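# Fold trousers lengthwise, one leg on the other

## Task

On the table, fold the trousers in half along their length so that one leg rests flat and straight on top of the other with their edges matching. Letting the cloth drop into place is allowed. When finished, release the cloth and move the grippers away; the fold only counts if it stays in place without the robot holding it.

## Robot and tools

Robot: two six-joint arms, left_arm and right_arm, each with a parallel two-finger gripper. Both report in one scene frame: origin on the table surface midway between the arms, +z up, +x pointing out across the table, and left_arm on the +y side. The names left and right refer to the arms only, not to image sides. Base roots: left_arm at (-0.044, +0.263, 0) m, right_arm at (+0.036, -0.322, 0) m, both turned by quat_wxyz (+0.995, 0, 0, +0.104), roughly 12 degrees about z.

Row layout (used by execute_actions and move): a single flat list of 14 numbers covering both arms, even if one arm stays still. First left_arm's six joint angles and its opening, then right_arm's six angles and opening. Joint order per arm: elbow, shoulder, wrist yaw, waist, wrist pitch, wrist roll. Angles are absolute joint targets in radians (not offsets), in the same convention that the Joint positions line prints. Wrist pitch and wrist roll have signs flipped relative to the URDF; use the printed numbers as they are. Ranges: waist -2.618 to 3.054, shoulder 0.000 to 3.142, elbow 0.000 to 3.142, wrist pitch -1.571 to 1.571, wrist yaw -1.571 to 1.571, wrist roll -2.094 to 2.094. True ends may sit up to 0.036 rad either way. A target beyond a range end by more than 0.036 and further out than the current angle gets the call refused; a target past the real end is clipped and reported as "joint sent to its limit". Opening is a scale from -1 (closed) to +1 (fully open, pads 0.094 m apart).

execute_actions(actions): a list of actions run in sequence. Each action is a table of up to 15 rows, one per 1/30 s control step; a shorter table repeats its final row to fill 15 steps. An empty list just returns the current state and images. Per step, each joint target is held within a fixed lead of the measured angle (waist 0.202, shoulder 0.258, elbow 0.238, wrist pitch 0.573, wrist yaw and roll 0.522 rad), and targets that would shift the gripper more than 70 mm are scaled back, so large changes need several actions. To keep a joint still, resend its value from the Joint targets line.

move(target, speed, blocking): one 14-number row of absolute goal angles; every joint travels on a path that finishes together, so grippers trace curves. speed (0.01 to 2 rad/s, default 0.5) caps the joint with the longest way to go. Paths last 0.5 to 10 s; longer ones are cut off short. Finger values apply at the start. Moves do not avoid obstacles or the other arm. Faster moves and targets set deeper past a contact press harder. blocking=false returns after 0.5 s while motion continues; no further rows or moves are accepted until a result shows it ended, so use wait or stop. The result adds a "move:" line: the outcome (done, off_target, moving, held, fault), limits=held or limits=none, and each arm's joint furthest from target. After limits=held an arm may suddenly move much faster than requested.

wait(seconds): 0 to 10 s, arms keep their last command; returns early if a running move ends. stop(): brakes a running move (needs room, more if fast); fingers continue. zoom_image(camera, region): enlarges [x0, y0, x1, y1] pixels (max 504 by 504) of the latest image from cam_head_left, cam_head_right, cam_high, cam_left_wrist or cam_right_wrist, all 504x504. read_manual(section): only licence texts, no motion. finished_scene(scene): give the current scene number; irreversible, it reports success and opens the next scene. Replying without a tool call ends everything.

Results: a state line per arm with gripper position (m) and quat_wxyz in the scene frame; the position is the point between the pads about 1 cm behind the fingertips and can be off, more at long reach. Fingers point along the gripper's +z and close along its y. Joint positions and velocities list joints in row order plus pad gap (m). Joint targets shows what joints are currently driven toward. grip_measured gives opening on the command scale; each gripper reads off by up to about 1 mm. To hold cloth, command roughly 0.03 below grip_measured; thin cloth under about 2 mm gets less force. "joint command not followed" means a clearance check altered targets. Torques are noisy with fixed offsets. Wrist cameras sit near the gripper and can collide.

Avoid: arms hitting or pushing each other, slamming into the table, hard presses, dropping or yanking cloth so it slips. Holding loads heats motors; MOTOR HOT warns at 75 °C, 90 °C stops the arm for 10 s, 100 °C makes it go limp and fall. FAULT lines mean an arm stopped. Finish with grippers open and lifted away from the folded trousers.

Each tool is called after "Call:" as name(argument=value, ...) on one line, values as JSON.

## Session

Call:
execute_actions(actions=[])

Scene clock: 0.00 s.
left_arm: end_effector_position=(+0.1087, +0.1010, +0.1330) grip_measured=+1.000 end_effector_quat_wxyz=(+0.266, +0.817, +0.425, +0.286) | right_arm: end_effector_position=(+0.3970, -0.2670, +0.1308) grip_measured=+1.000 end_effector_quat_wxyz=(+0.052, -0.524, +0.850, +0.029)
Joint names: [elbow, shoulder, wrist yaw, waist, wrist pitch, wrist roll]
Joint positions: left_arm=[ 0.627  0.864 -0.688 -1.563  0.883 -0.992  0.094] | right_arm=[ 1.645  1.86  -0.098 -0.108  1.287  1.002  0.094]
Joint velocities: left_arm=[ 0.002 -0.017 -0.066  0.017  0.125 -0.066  0.   ] | right_arm=[ 0.012 -0.017  0.007 -0.012  0.007 -0.007  0.   ]
Joint torques (N m, as the arm reports them, + toward a larger Joint positions number): no reading
Motor temperatures (°C, as the motors report them): left_arm=[26 28 25 26 25 28] | right_arm=[26 26 28 27 27 26]
Joint targets: left_arm=[0.636 0.857 -0.692 -1.563 0.883 -0.987] | right_arm=[1.654 1.847 -0.107 -0.108 1.287 1.002]

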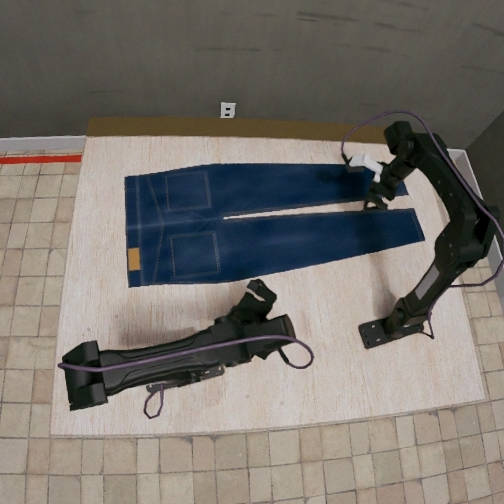

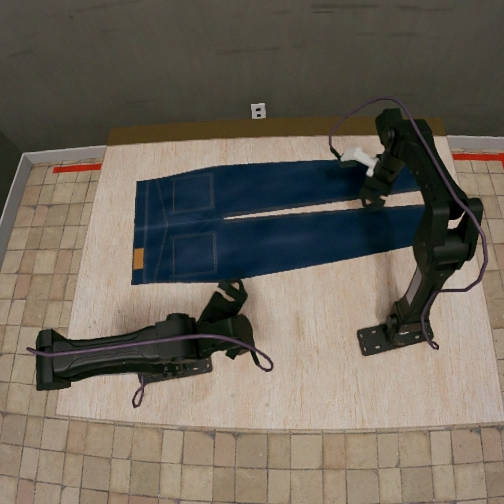

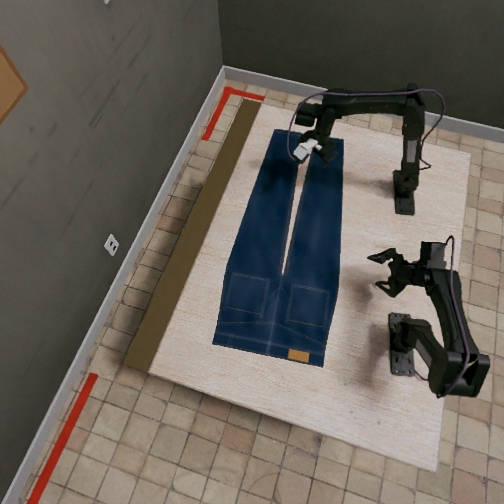

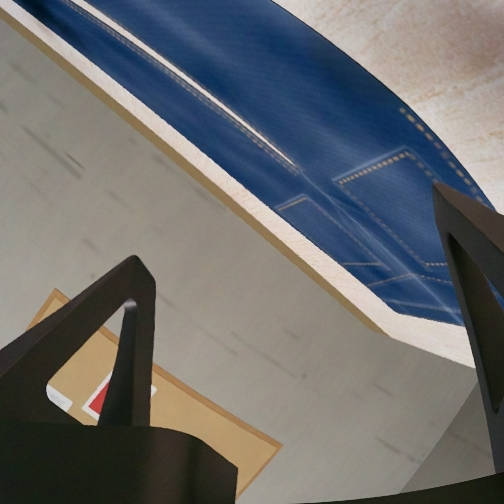

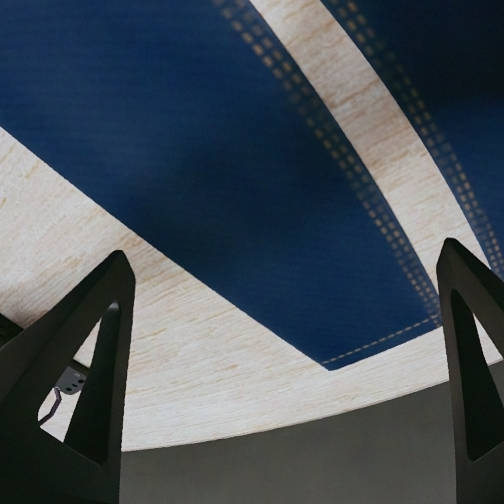

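Call:
move(target=[1.191,1.6,0,0.328,1.01,-0.45,0.3,1.191,1.6,0,-0.596,1.01,0.48,0.3], speed=1.2)

Call:
move(target=[1.191,1.752,0,0.328,1.01,-0.45,0.3,1.191,1.752,0,-0.596,1.01,0.48,0.3])

Scene clock: 12.60 s.
left_arm: end_effector_position=(+0.2196, +0.4228, +0.0864) grip_measured=+0.302 end_effector_quat_wxyz=(+0.057, -0.038, +0.997, +0.039) | right_arm: end_effector_position=(+0.3256, -0.4352, +0.0881) grip_measured=+0.303 end_effector_quat_wxyz=(+0.050, -0.056, +0.997, -0.022)
Joint names: [elbow, shoulder, wrist yaw, waist, wrist pitch, wrist roll]
Joint positions: left_arm=[ 1.156  1.596 -0.015  0.324  0.992 -0.458  0.061] | right_arm=[ 1.203  1.631 -0.003 -0.587  1.033  0.492  0.061]
Joint velocities: left_arm=[-0.002 -0.017 -0.139 -0.022  0.022 -0.022 -0.   ] | right_arm=[ 0.007  0.022 -0.081 -0.012 -0.051  0.066  0.   ]
Joint torques (N m, as the arm reports them, + toward a larger Joint positions number): left_arm=[ 8.41 -6.92  0.17  0.28 -0.32  0.05] | right_arm=[ 4.56 -8.65  0.   -0.84 -1.06 -0.15]
Motor temperatures (°C, as the motors report them): left_arm=[27 28 26 26 26 28] | right_arm=[28 28 28 27 27 26]
Joint targets: left_arm=[1.191 1.600 -0.000 0.328 1.010 -0.450] | right_arm=[1.191 1.600 0.000 -0.596 1.010 0.480]
move: off_target (left_arm, right_arm); limits=none; left_arm: farthest joint: the elbow, 0.035 radians from its target (0.564 radians at the start); right_arm: farthest joint: the shoulder, 0.031 radians from its target (0.260 radians at the start)

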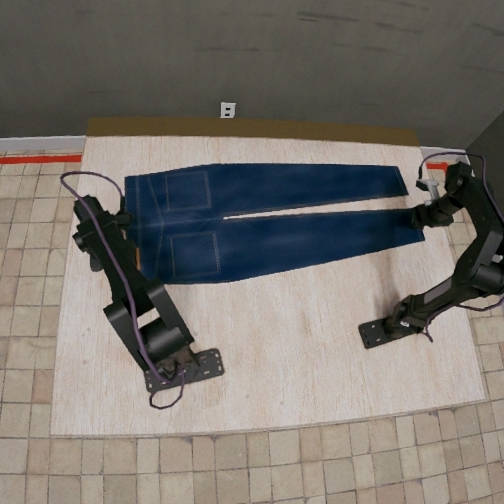

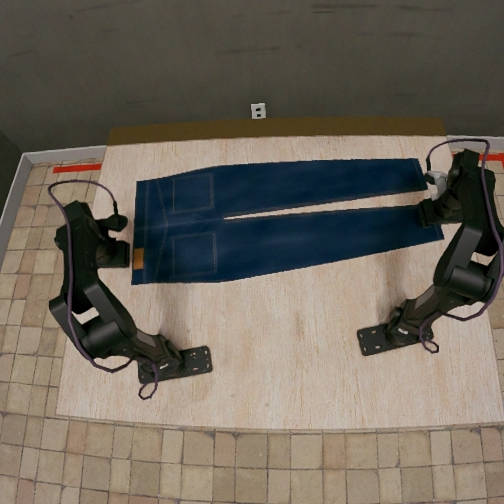

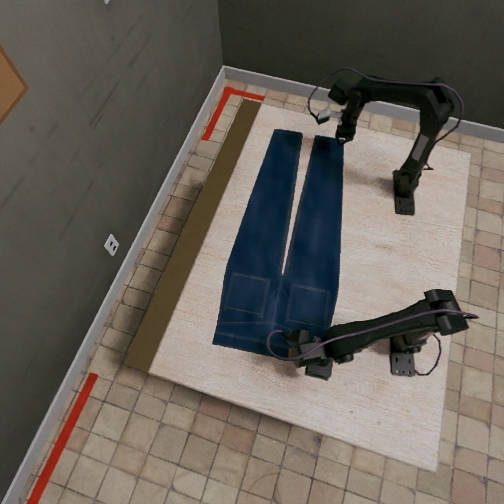

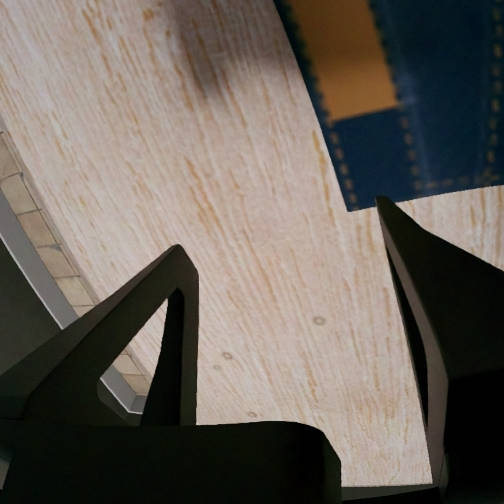

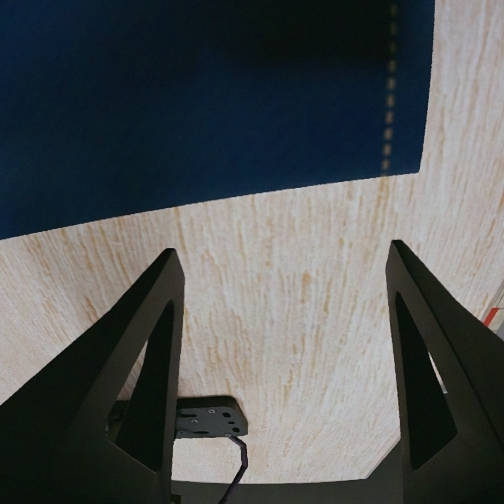

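Scene clock: 13.37 s.
left_arm: end_effector_position=(+0.2119, +0.4181, +0.0415) grip_measured=+0.302 end_effector_quat_wxyz=(-0.012, -0.038, +0.999, +0.001) | right_arm: end_effector_position=(+0.3205, -0.4331, +0.0527) grip_measured=+0.303 end_effector_quat_wxyz=(-0.005, -0.056, +0.998, +0.004)
Joint names: [elbow, shoulder, wrist yaw, waist, wrist pitch, wrist roll]
Joint positions: left_arm=[ 1.156  1.754 -0.014  0.324  0.994 -0.457  0.061] | right_arm=[ 1.203  1.754 -0.003 -0.587  1.031  0.491  0.061]
Joint velocities: left_arm=[-0.002 -0.007 -0.007 -0.002  0.007  0.051 -0.001] | right_arm=[ 0.012  0.007  0.066  0.022  0.007  0.037 -0.   ]
Joint torques (N m, as the arm reports them, + toward a larger Joint positions number): left_arm=[ 7.9  -8.44  0.16  0.3  -0.04  0.05] | right_arm=[ 4.31 -7.21  0.   -0.86 -0.81 -0.14]
Motor temperatures (°C, as the motors report them): left_arm=[27 28 26 26 26 28] | right_arm=[28 28 28 27 27 26]
Joint targets: left_arm=[1.191 1.752 0.000 0.328 1.010 -0.450] | right_arm=[1.191 1.752 0.000 -0.596 1.010 0.480]
move: off_target (left_arm, right_arm); limits=none; left_arm: farthest joint: the elbow, 0.035 radians from its target (0.035 radians at the start); right_arm: farthest joint: the wrist pitch, 0.021 radians from its target (0.023 radians at the start)

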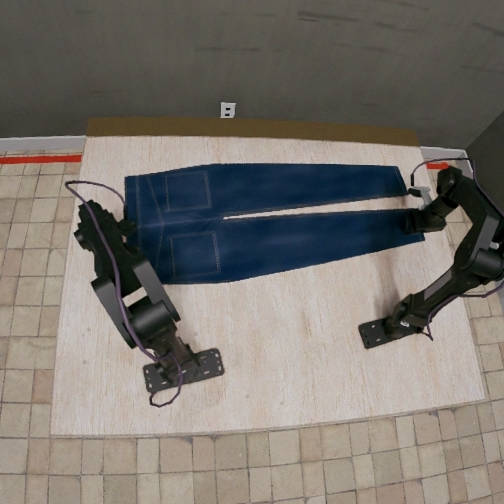

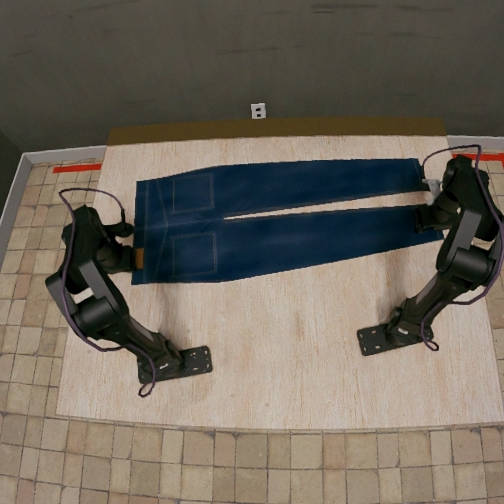

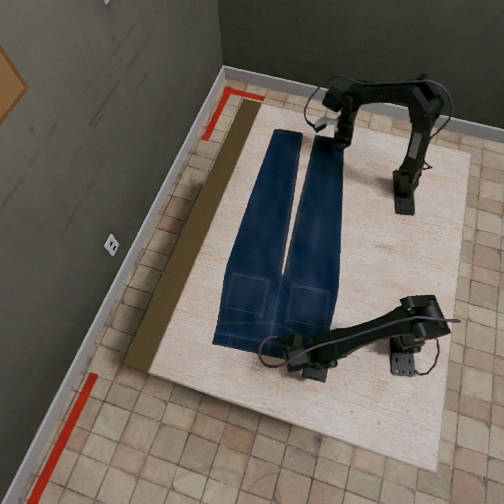

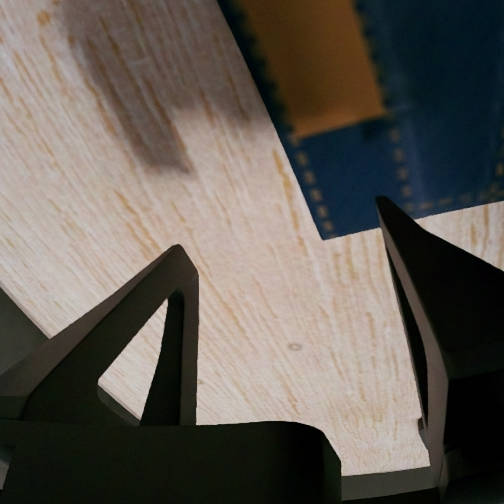

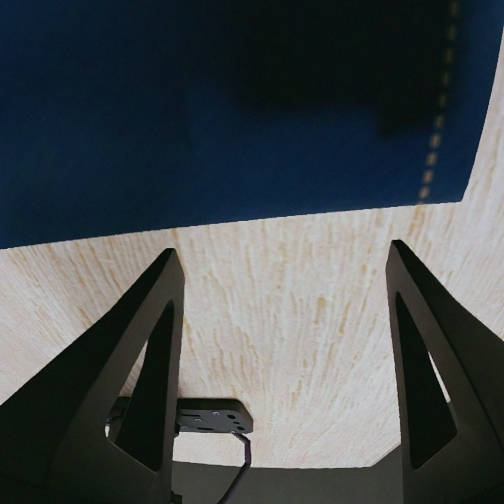

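Call:
move(target=[0.864,1.49,0,0.218,0.93,1.22,-0.2,1.11,1.74,0,-0.7,0.93,-0.92,-0.2], speed=1.5)

Scene clock: 20.33 s.
left_arm: end_effector_position=(+0.1682, +0.3645, +0.0373) grip_measured=-0.198 end_effector_quat_wxyz=(-0.004, -0.735, +0.678, +0.003) | right_arm: end_effector_position=(+0.3018, -0.4586, +0.0337) grip_measured=-0.197 end_effector_quat_wxyz=(-0.005, +0.641, +0.768, +0.000)
Joint names: [elbow, shoulder, wrist yaw, waist, wrist pitch, wrist roll]
Joint positions: left_arm=[ 0.881  1.514 -0.002  0.231  0.949  1.213  0.038] | right_arm=[ 1.123  1.754 -0.003 -0.689  0.95  -0.908  0.038]
Joint velocities: left_arm=[-0.007  0.017 -0.007 -0.012 -0.051  0.022  0.001] | right_arm=[-0.022  0.017  0.037  0.007 -0.007 -0.022  0.001]
Joint torques (N m, as the arm reports them, + toward a larger Joint positions number): left_arm=[ 4.26 -7.81  0.02 -1.09 -0.41  0.05] | right_arm=[ 4.04 -8.03  0.   -1.   -0.81 -0.14]
Motor temperatures (°C, as the motors report them): left_arm=[27 29 26 26 26 28] | right_arm=[28 29 28 27 27 26]
Joint targets: left_arm=[0.864 1.490 0.000 0.218 0.930 1.220] | right_arm=[1.110 1.740 0.000 -0.700 0.930 -0.920]
move: off_target (left_arm); limits=none; left_arm: farthest joint: the shoulder, 0.024 radians from its target (0.264 radians at the start); right_arm: farthest joint: the wrist pitch, 0.020 radians from its target (0.101 radians at the start)

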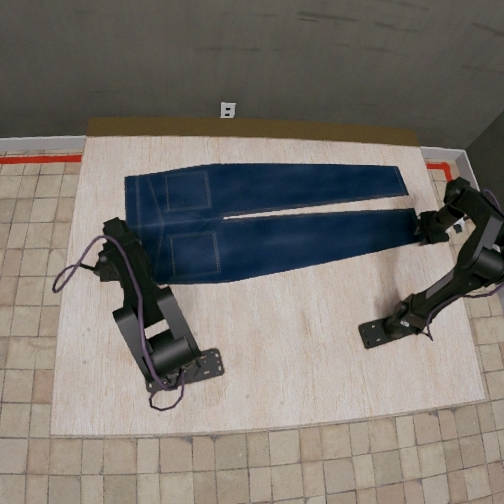

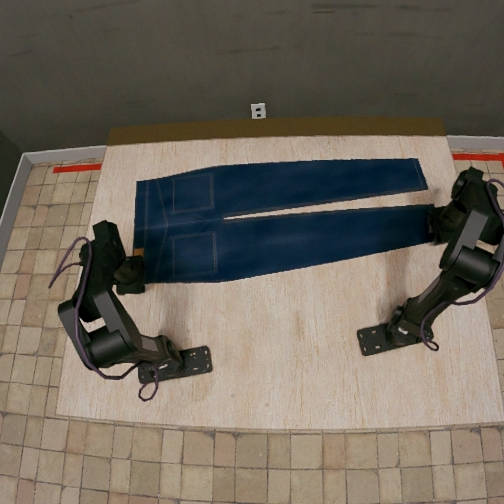

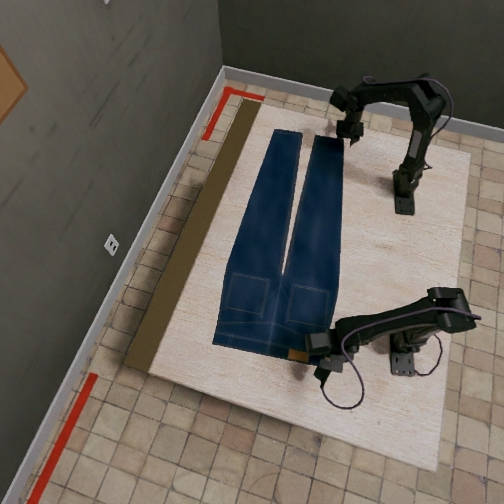

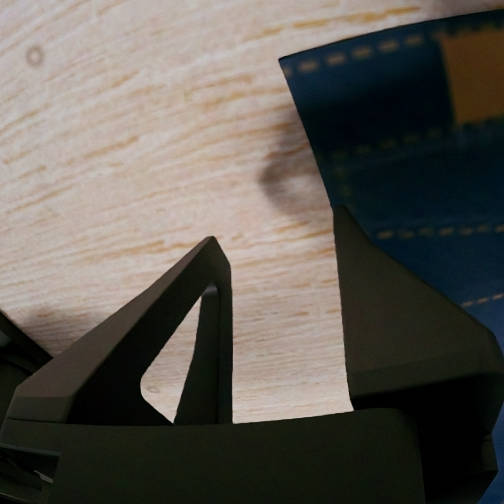

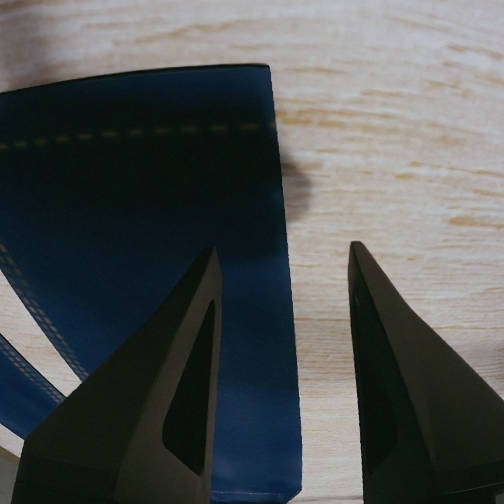

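Call:
move(target=[0.945,1.66,0,0.175,0.80,1.25,-0.1,1.10,1.826,0,-0.714,0.84,-0.92,-0.1], speed=0.2)

Scene clock: 24.20 s.
left_arm: end_effector_position=(+0.2007, +0.3666, +0.0122) grip_measured=-0.102 end_effector_quat_wxyz=(+0.005, -0.731, +0.683, -0.002) | right_arm: end_effector_position=(+0.3140, -0.4697, +0.0145) grip_measured=-0.103 end_effector_quat_wxyz=(+0.006, +0.646, +0.763, +0.003)
Joint names: [elbow, shoulder, wrist yaw, waist, wrist pitch, wrist roll]
Joint positions: left_arm=[ 0.912  1.653 -0.001  0.187  0.819  1.243  0.042] | right_arm=[ 1.123  1.821 -0.003 -0.703  0.86  -0.909  0.042]
Joint velocities: left_arm=[-0.012  0.002  0.022  0.002 -0.022  0.11  -0.001] | right_arm=[-0.012 -0.012 -0.007  0.012 -0.022  0.007  0.001]
Joint torques (N m, as the arm reports them, + toward a larger Joint positions number): left_arm=[ 7.53 -6.42  0.01 -1.03 -0.45  0.04] | right_arm=[ 3.27 -7.15 -0.01 -1.03 -0.87 -0.12]
Motor temperatures (°C, as the motors report them): left_arm=[27 29 25 26 26 28] | right_arm=[28 29 28 27 27 26]
Joint targets: left_arm=[0.945 1.660 0.000 0.175 0.800 1.250] | right_arm=[1.100 1.826 0.000 -0.714 0.840 -0.920]
move: off_target (left_arm, right_arm); limits=none; left_arm: farthest joint: the elbow, 0.033 radians from its target (0.064 radians at the start); right_arm: farthest joint: the elbow, 0.023 radians from its target (0.023 radians at the start)

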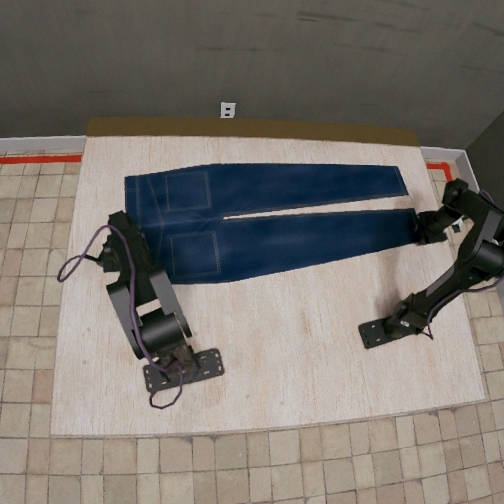

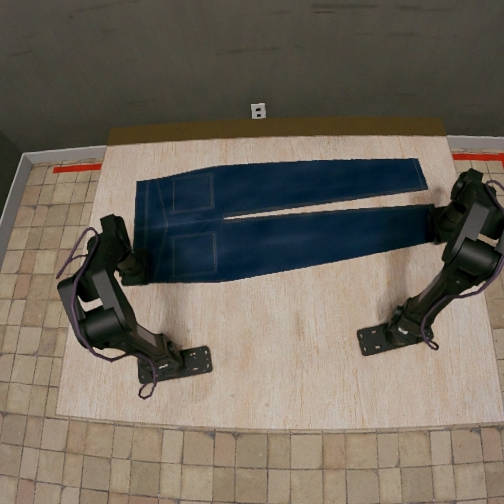

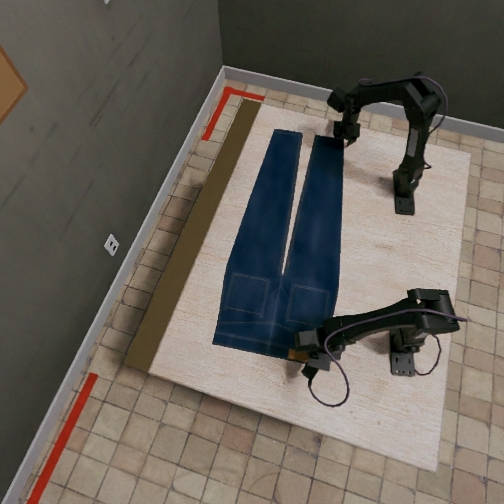

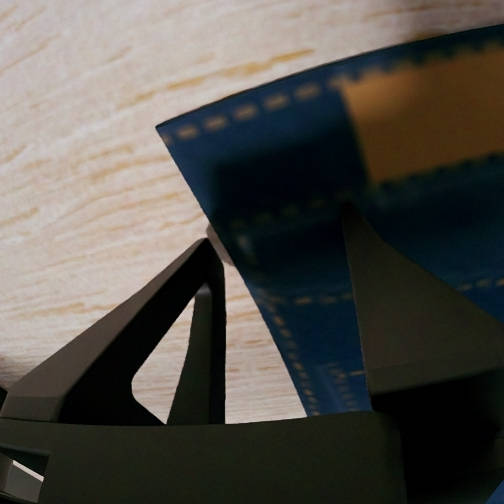

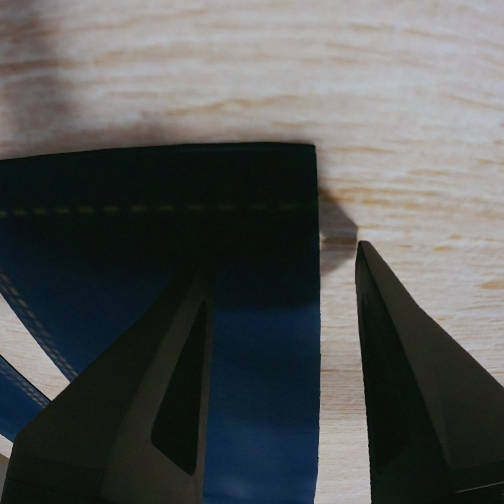

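Call:
execute_actions(actions=[[[0.92,1.70,0,0.175,0.78,1.25,-0.1,1.11,1.87,0,-0.714,0.81,-0.92,-0.1]],[[0.92,1.70,0,0.175,0.78,1.25,-0.6,1.11,1.87,0,-0.714,0.81,-0.92,-0.6]],[[0.92,1.70,0,0.175,0.78,1.25,-1,1.11,1.87,0,-0.714,0.81,-0.92,-1]]])

Call:
move(target=[1.1,1.62,0,0.16,1.0,1.27,-1,1.28,1.8,0,-0.68,1.0,-0.94,-1], speed=0.25)

Scene clock: 28.13 s.
left_arm: end_effector_position=(+0.2040, +0.3672, +0.0109) grip_measured=-0.979 end_effector_quat_wxyz=(+0.007, -0.731, +0.683, -0.005) | right_arm: end_effector_position=(+0.3215, -0.4705, +0.0105) grip_measured=-0.969 end_effector_quat_wxyz=(+0.014, +0.647, +0.763, +0.015)
Joint names: [elbow, shoulder, wrist yaw, waist, wrist pitch, wrist roll]
Joint positions: left_arm=[0.917 1.663 0.002 0.187 0.808 1.244 0.001] | right_arm=[ 1.123  1.835 -0.023 -0.705  0.826 -0.91   0.001]
Joint velocities: left_arm=[ 0.002  0.017 -0.051 -0.007 -0.051  0.007 -0.   ] | right_arm=[-0.007 -0.007  0.007 -0.002  0.022 -0.037  0.001]
Joint torques (N m, as the arm reports them, + toward a larger Joint positions number): left_arm=[ 5.48 -3.93 -0.04 -0.96 -0.56  0.04] | right_arm=[ 3.99 -5.16  0.19 -0.86 -0.87 -0.11]
Motor temperatures (°C, as the motors report them): left_arm=[28 29 25 26 26 28] | right_arm=[28 29 28 27 27 26]
Joint targets: left_arm=[0.920 1.700 -0.000 0.175 0.780 1.250] | right_arm=[1.110 1.870 0.000 -0.714 0.810 -0.920]

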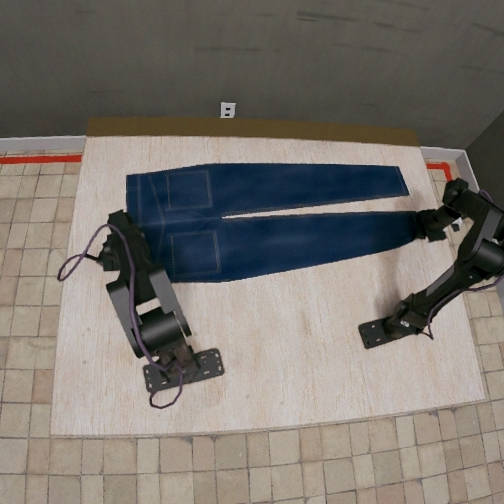

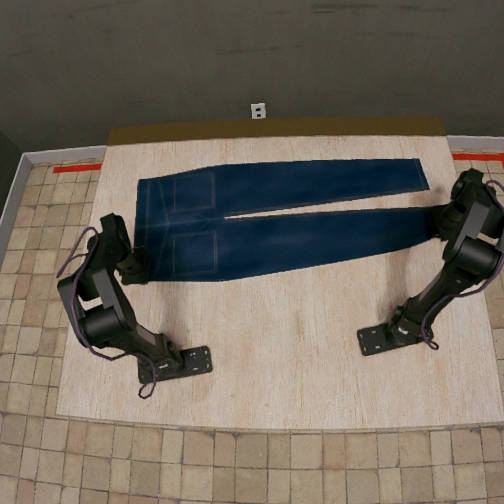

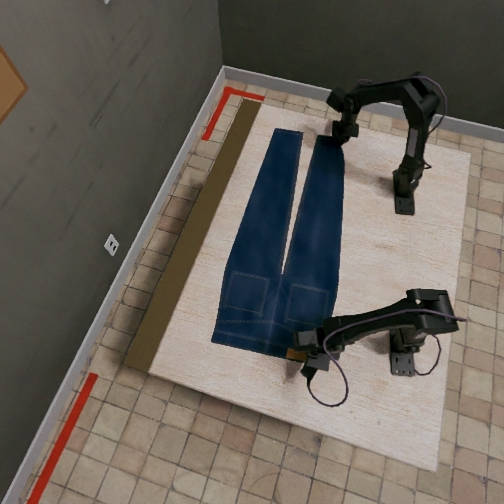

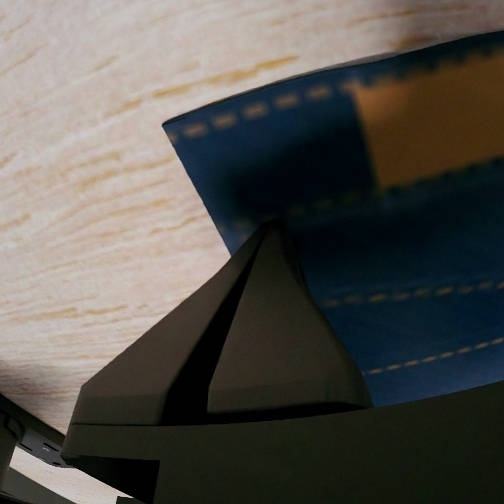

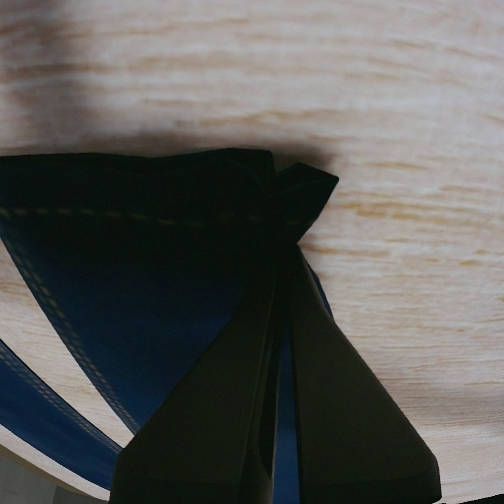

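Scene clock: 29.57 s.
left_arm: end_effector_position=(+0.2176, +0.3685, +0.0521) grip_measured=-0.980 end_effector_quat_wxyz=(+0.009, -0.732, +0.681, -0.006) | right_arm: end_effector_position=(+0.3288, -0.4696, +0.0417) grip_measured=-0.972 end_effector_quat_wxyz=(+0.003, +0.649, +0.761, +0.011)
Joint names: [elbow, shoulder, wrist yaw, waist, wrist pitch, wrist roll]
Joint positions: left_arm=[1.071 1.64  0.002 0.172 0.981 1.263 0.001] | right_arm=[ 1.25   1.829 -0.019 -0.69   0.981 -0.93   0.001]
Joint velocities: left_arm=[-0.032 -0.017 -0.022 -0.012 -0.007  0.022 -0.   ] | right_arm=[-0.012 -0.002  0.022 -0.012 -0.007  0.125 -0.   ]
Joint torques (N m, as the arm reports them, + toward a larger Joint positions number): left_arm=[ 7.71 -8.96 -0.04 -1.06 -0.08  0.03] | right_arm=[ 7.29 -9.9   0.15  0.88 -0.48 -0.12]
Motor temperatures (°C, as the motors report them): left_arm=[28 29 25 26 26 28] | right_arm=[28 29 28 27 27 26]
Joint targets: left_arm=[1.100 1.620 -0.000 0.160 1.000 1.270] | right_arm=[1.280 1.800 -0.000 -0.680 1.000 -0.940]
move: off_target (left_arm, right_arm); limits=none; left_arm: farthest joint: the elbow, 0.029 radians from its target (0.183 radians at the start); right_arm: farthest joint: the elbow, 0.030 radians from its target (0.157 radians at the start)

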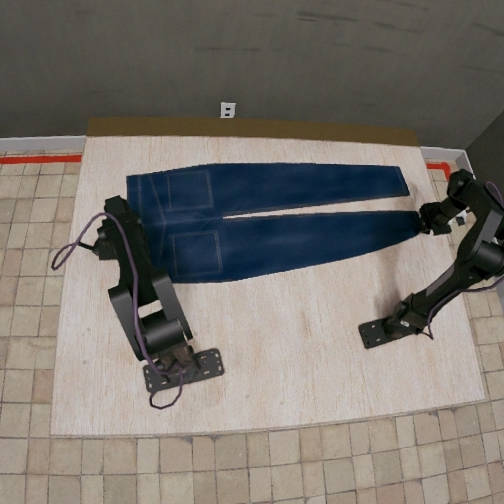

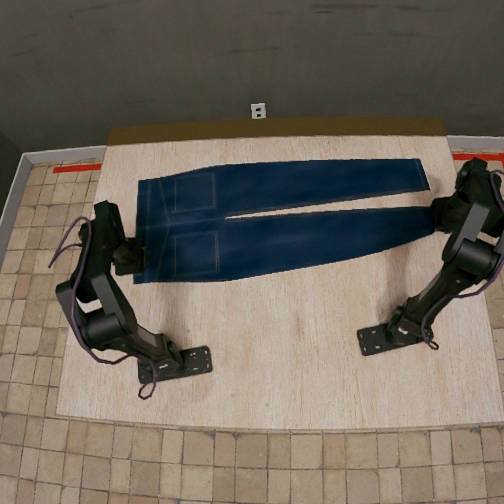

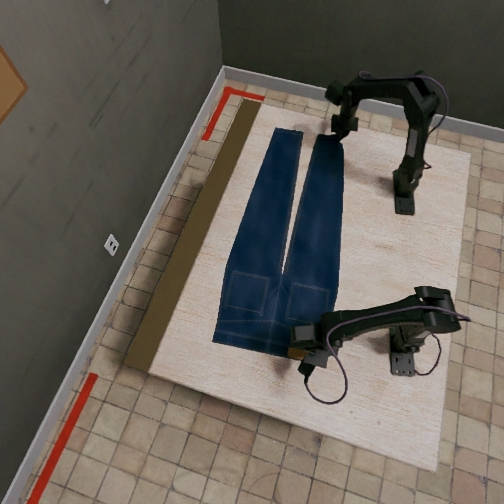

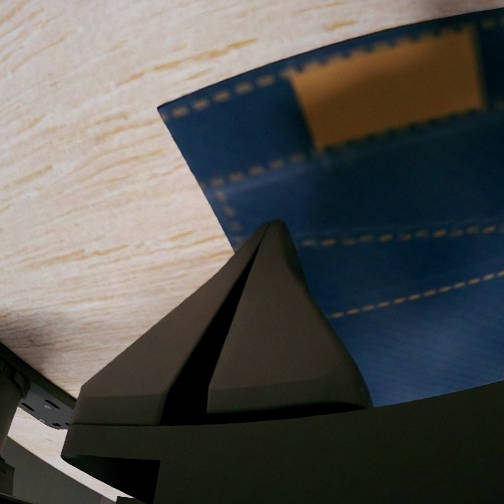

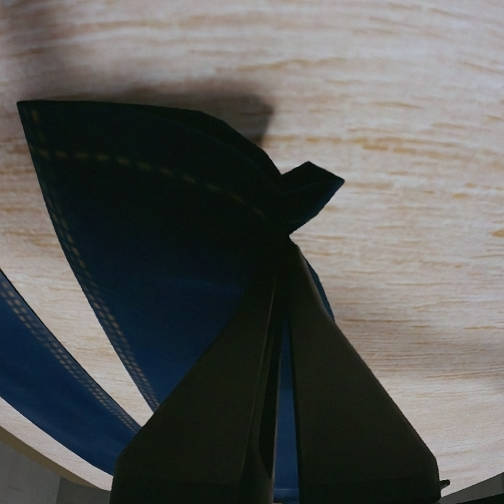

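Call:
move(target=[0.94,1.70,0,0.10,0.81,1.33,0.3,1.28,1.8,0,-0.68,1.0,-0.94,-1], speed=0.25)

Call:
execute_actions(actions=[[[0.92,1.76,0,0.10,0.82,1.33,0.3,1.28,1.8,0,-0.68,1.0,-0.94,-1]],[[0.92,1.76,0,0.10,0.82,1.33,-0.4,1.28,1.8,0,-0.68,1.0,-0.94,-1]],[[0.92,1.76,0,0.10,0.82,1.33,-1,1.28,1.8,0,-0.68,1.0,-0.94,-1]]])

Call:
move(target=[1.12,1.63,0,0.1,1.02,1.33,-1,1.28,1.8,0,-0.68,1.0,-0.94,-1], speed=0.25)

Scene clock: 35.00 s.
left_arm: end_effector_position=(+0.2151, +0.3498, +0.0123) grip_measured=+0.298 end_effector_quat_wxyz=(-0.002, -0.732, +0.681, -0.000) | right_arm: end_effector_position=(+0.3286, -0.4696, +0.0417) grip_measured=-0.972 end_effector_quat_wxyz=(+0.003, +0.649, +0.761, +0.010)
Joint names: [elbow, shoulder, wrist yaw, waist, wrist pitch, wrist roll]
Joint positions: left_arm=[0.957 1.693 0.002 0.112 0.838 1.322 0.061] | right_arm=[ 1.25   1.829 -0.019 -0.69   0.982 -0.93   0.001]
Joint velocities: left_arm=[ 0.007  0.007 -0.11   0.002 -0.007 -0.037 -0.001] | right_arm=[ 0.002 -0.012 -0.022  0.002 -0.007 -0.007 -0.001]
Joint torques (N m, as the arm reports them, + toward a larger Joint positions number): left_arm=[ 4.01 -6.81 -0.03 -1.03 -0.52  0.05] | right_arm=[ 7.25 -9.87  0.14  0.9  -0.5  -0.11]
Motor temperatures (°C, as the motors report them): left_arm=[28 29 25 26 26 28] | right_arm=[29 30 28 27 27 27]
Joint targets: left_arm=[0.940 1.700 -0.000 0.100 0.810 1.330] | right_arm=[1.280 1.800 0.000 -0.680 1.000 -0.940]
move: off_target (left_arm, right_arm); limits=none; left_arm: farthest joint: the wrist pitch, 0.028 radians from its target (0.171 radians at the start); right_arm: farthest joint: the elbow, 0.030 radians from its target (0.030 radians at the start)

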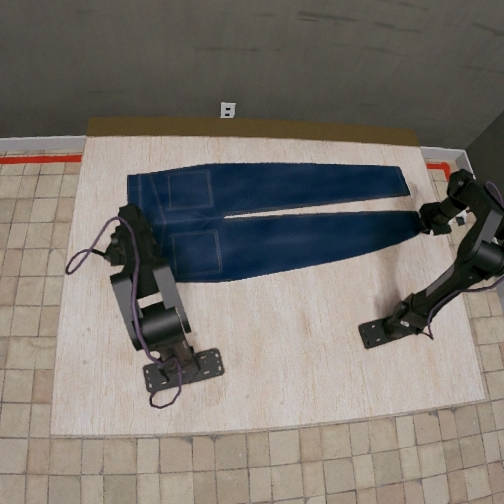

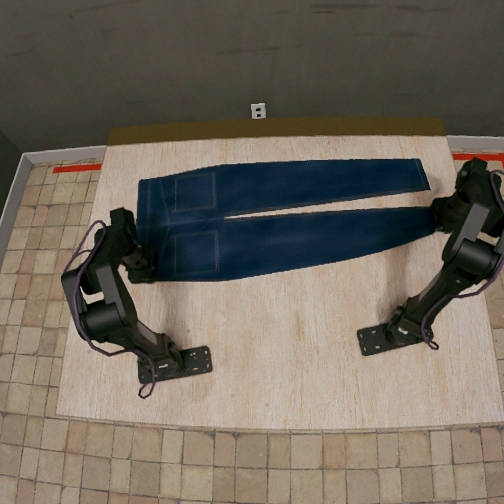

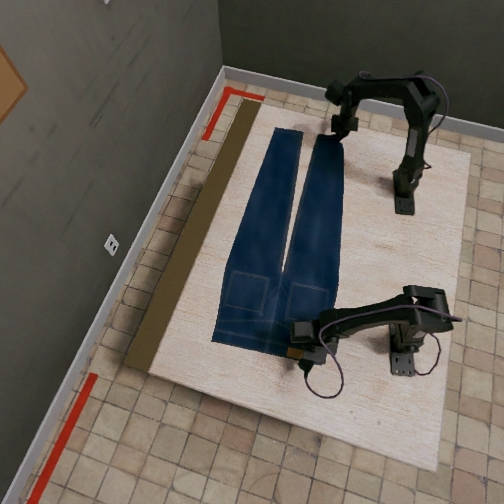

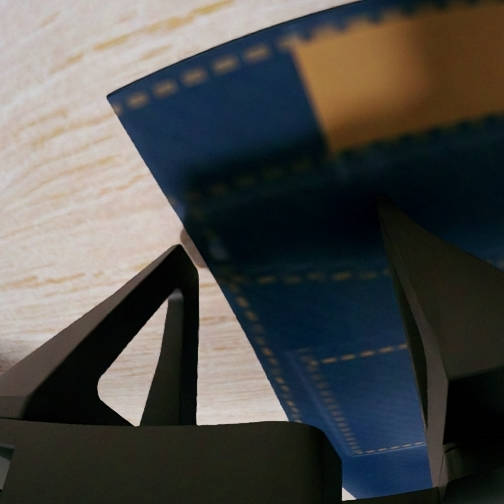

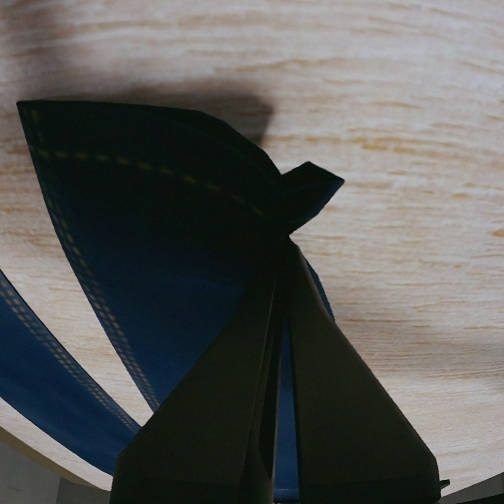

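Scene clock: 36.50 s.
left_arm: end_effector_position=(+0.2217, +0.3499, +0.0098) grip_measured=-0.942 end_effector_quat_wxyz=(+0.005, -0.732, +0.681, -0.009) | right_arm: end_effector_position=(+0.3278, -0.4692, +0.0417) grip_measured=-0.972 end_effector_quat_wxyz=(+0.001, +0.649, +0.761, +0.010)
Joint names: [elbow, shoulder, wrist yaw, waist, wrist pitch, wrist roll]
Joint positions: left_arm=[0.956 1.702 0.01  0.11  0.807 1.324 0.003] | right_arm=[ 1.25   1.829 -0.019 -0.69   0.986 -0.93   0.001]
Joint velocities: left_arm=[-0.017 -0.007  0.051  0.002  0.051  0.022  0.   ] | right_arm=[ 0.012 -0.007  0.007  0.002 -0.022 -0.066 -0.001]
Joint torques (N m, as the arm reports them, + toward a larger Joint positions number): left_arm=[ 2.69 -2.56 -0.13 -0.83 -0.16  0.03] | right_arm=[ 7.25 -9.86  0.15  0.89 -0.54 -0.11]
Motor temperatures (°C, as the motors report them): left_arm=[28 29 25 26 26 28] | right_arm=[29 30 28 27 27 27]
Joint targets: left_arm=[0.920 1.760 -0.000 0.100 0.820 1.330] | right_arm=[1.280 1.800 -0.000 -0.680 1.000 -0.940]

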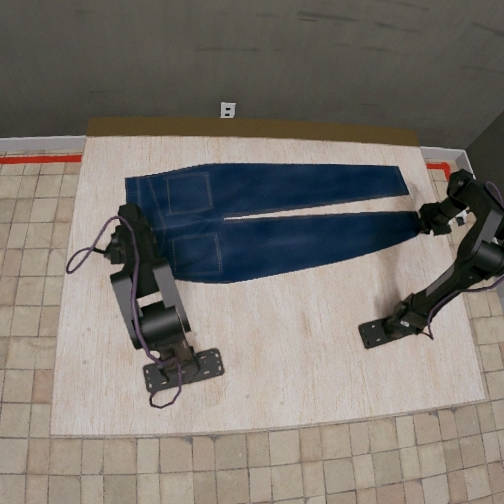

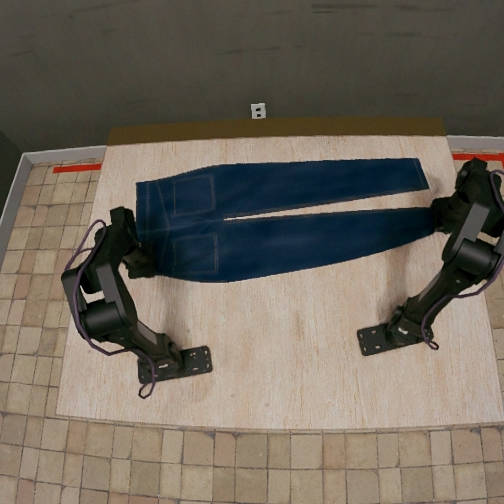

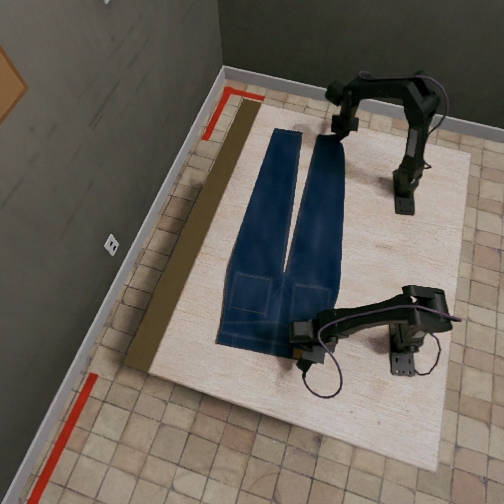

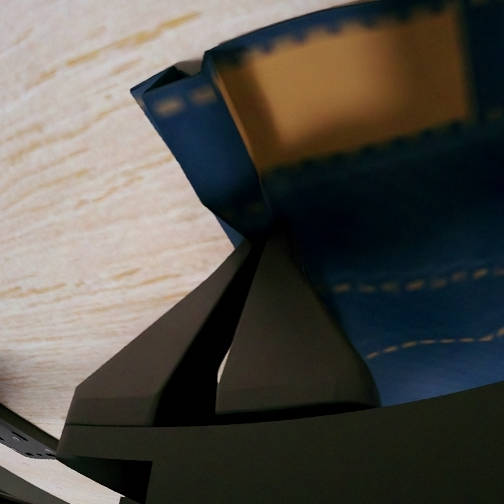

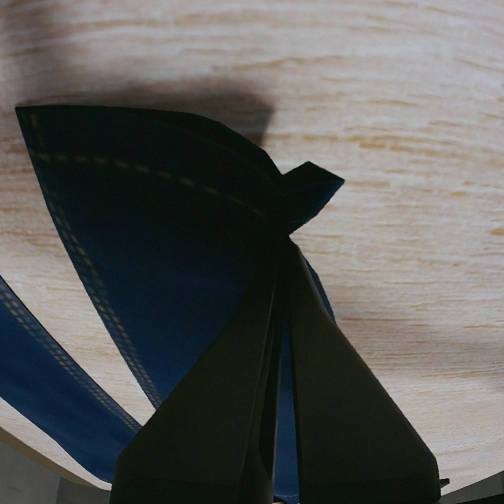

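Scene clock: 38.00 s.
left_arm: end_effector_position=(+0.2247, +0.3502, +0.0531) grip_measured=-0.942 end_effector_quat_wxyz=(+0.000, -0.732, +0.681, -0.008) | right_arm: end_effector_position=(+0.3275, -0.4686, +0.0417) grip_measured=-0.972 end_effector_quat_wxyz=(-0.000, +0.649, +0.761, +0.011)
Joint names: [elbow, shoulder, wrist yaw, waist, wrist pitch, wrist roll]
Joint positions: left_arm=[1.088 1.652 0.014 0.11  0.999 1.324 0.003] | right_arm=[ 1.25   1.829 -0.021 -0.69   0.988 -0.93   0.001]
Joint velocities: left_arm=[-0.012 -0.002 -0.037 -0.012  0.037  0.051  0.   ] | right_arm=[-0.012  0.002 -0.022 -0.027 -0.051 -0.066  0.   ]
Joint torques (N m, as the arm reports them, + toward a larger Joint positions number): left_arm=[ 7.85 -9.26 -0.17 -0.83 -0.04  0.04] | right_arm=[ 7.25 -9.86  0.17  0.91 -0.55 -0.11]
Motor temperatures (°C, as the motors report them): left_arm=[28 29 25 26 26 28] | right_arm=[29 30 28 27 27 27]
Joint targets: left_arm=[1.120 1.630 0.000 0.100 1.020 1.330] | right_arm=[1.280 1.800 -0.000 -0.680 1.000 -0.940]
move: off_target (left_arm, right_arm); limits=none; left_arm: farthest joint: the elbow, 0.032 radians from its target (0.164 radians at the start); right_arm: farthest joint: the elbow, 0.030 radians from its target (0.030 radians at the start)

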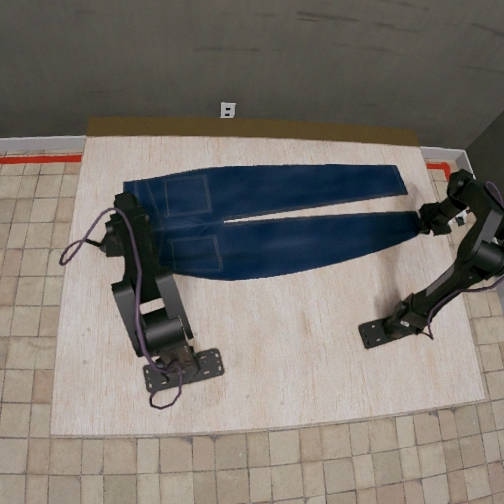

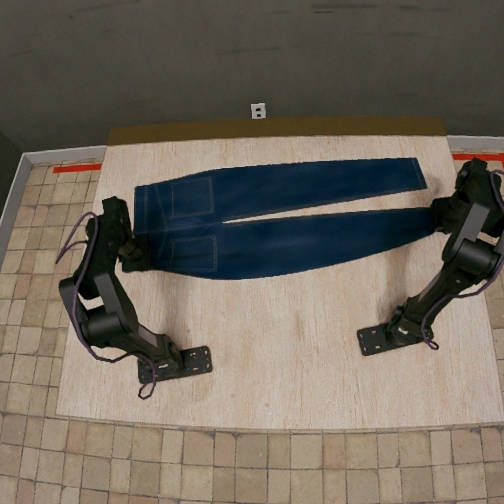

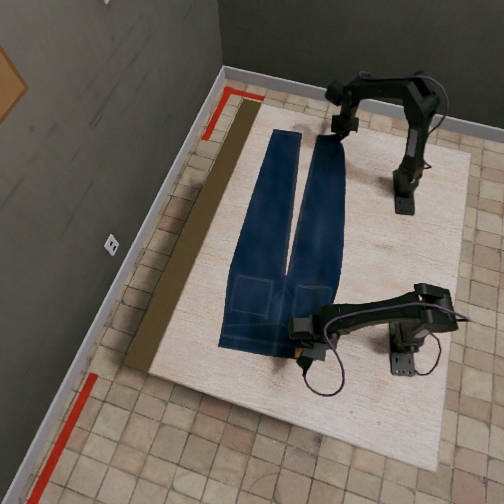

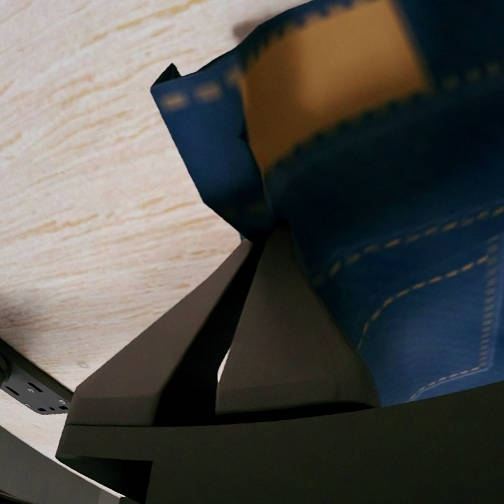

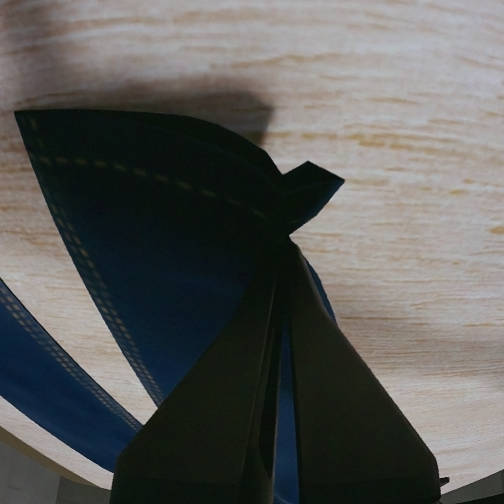

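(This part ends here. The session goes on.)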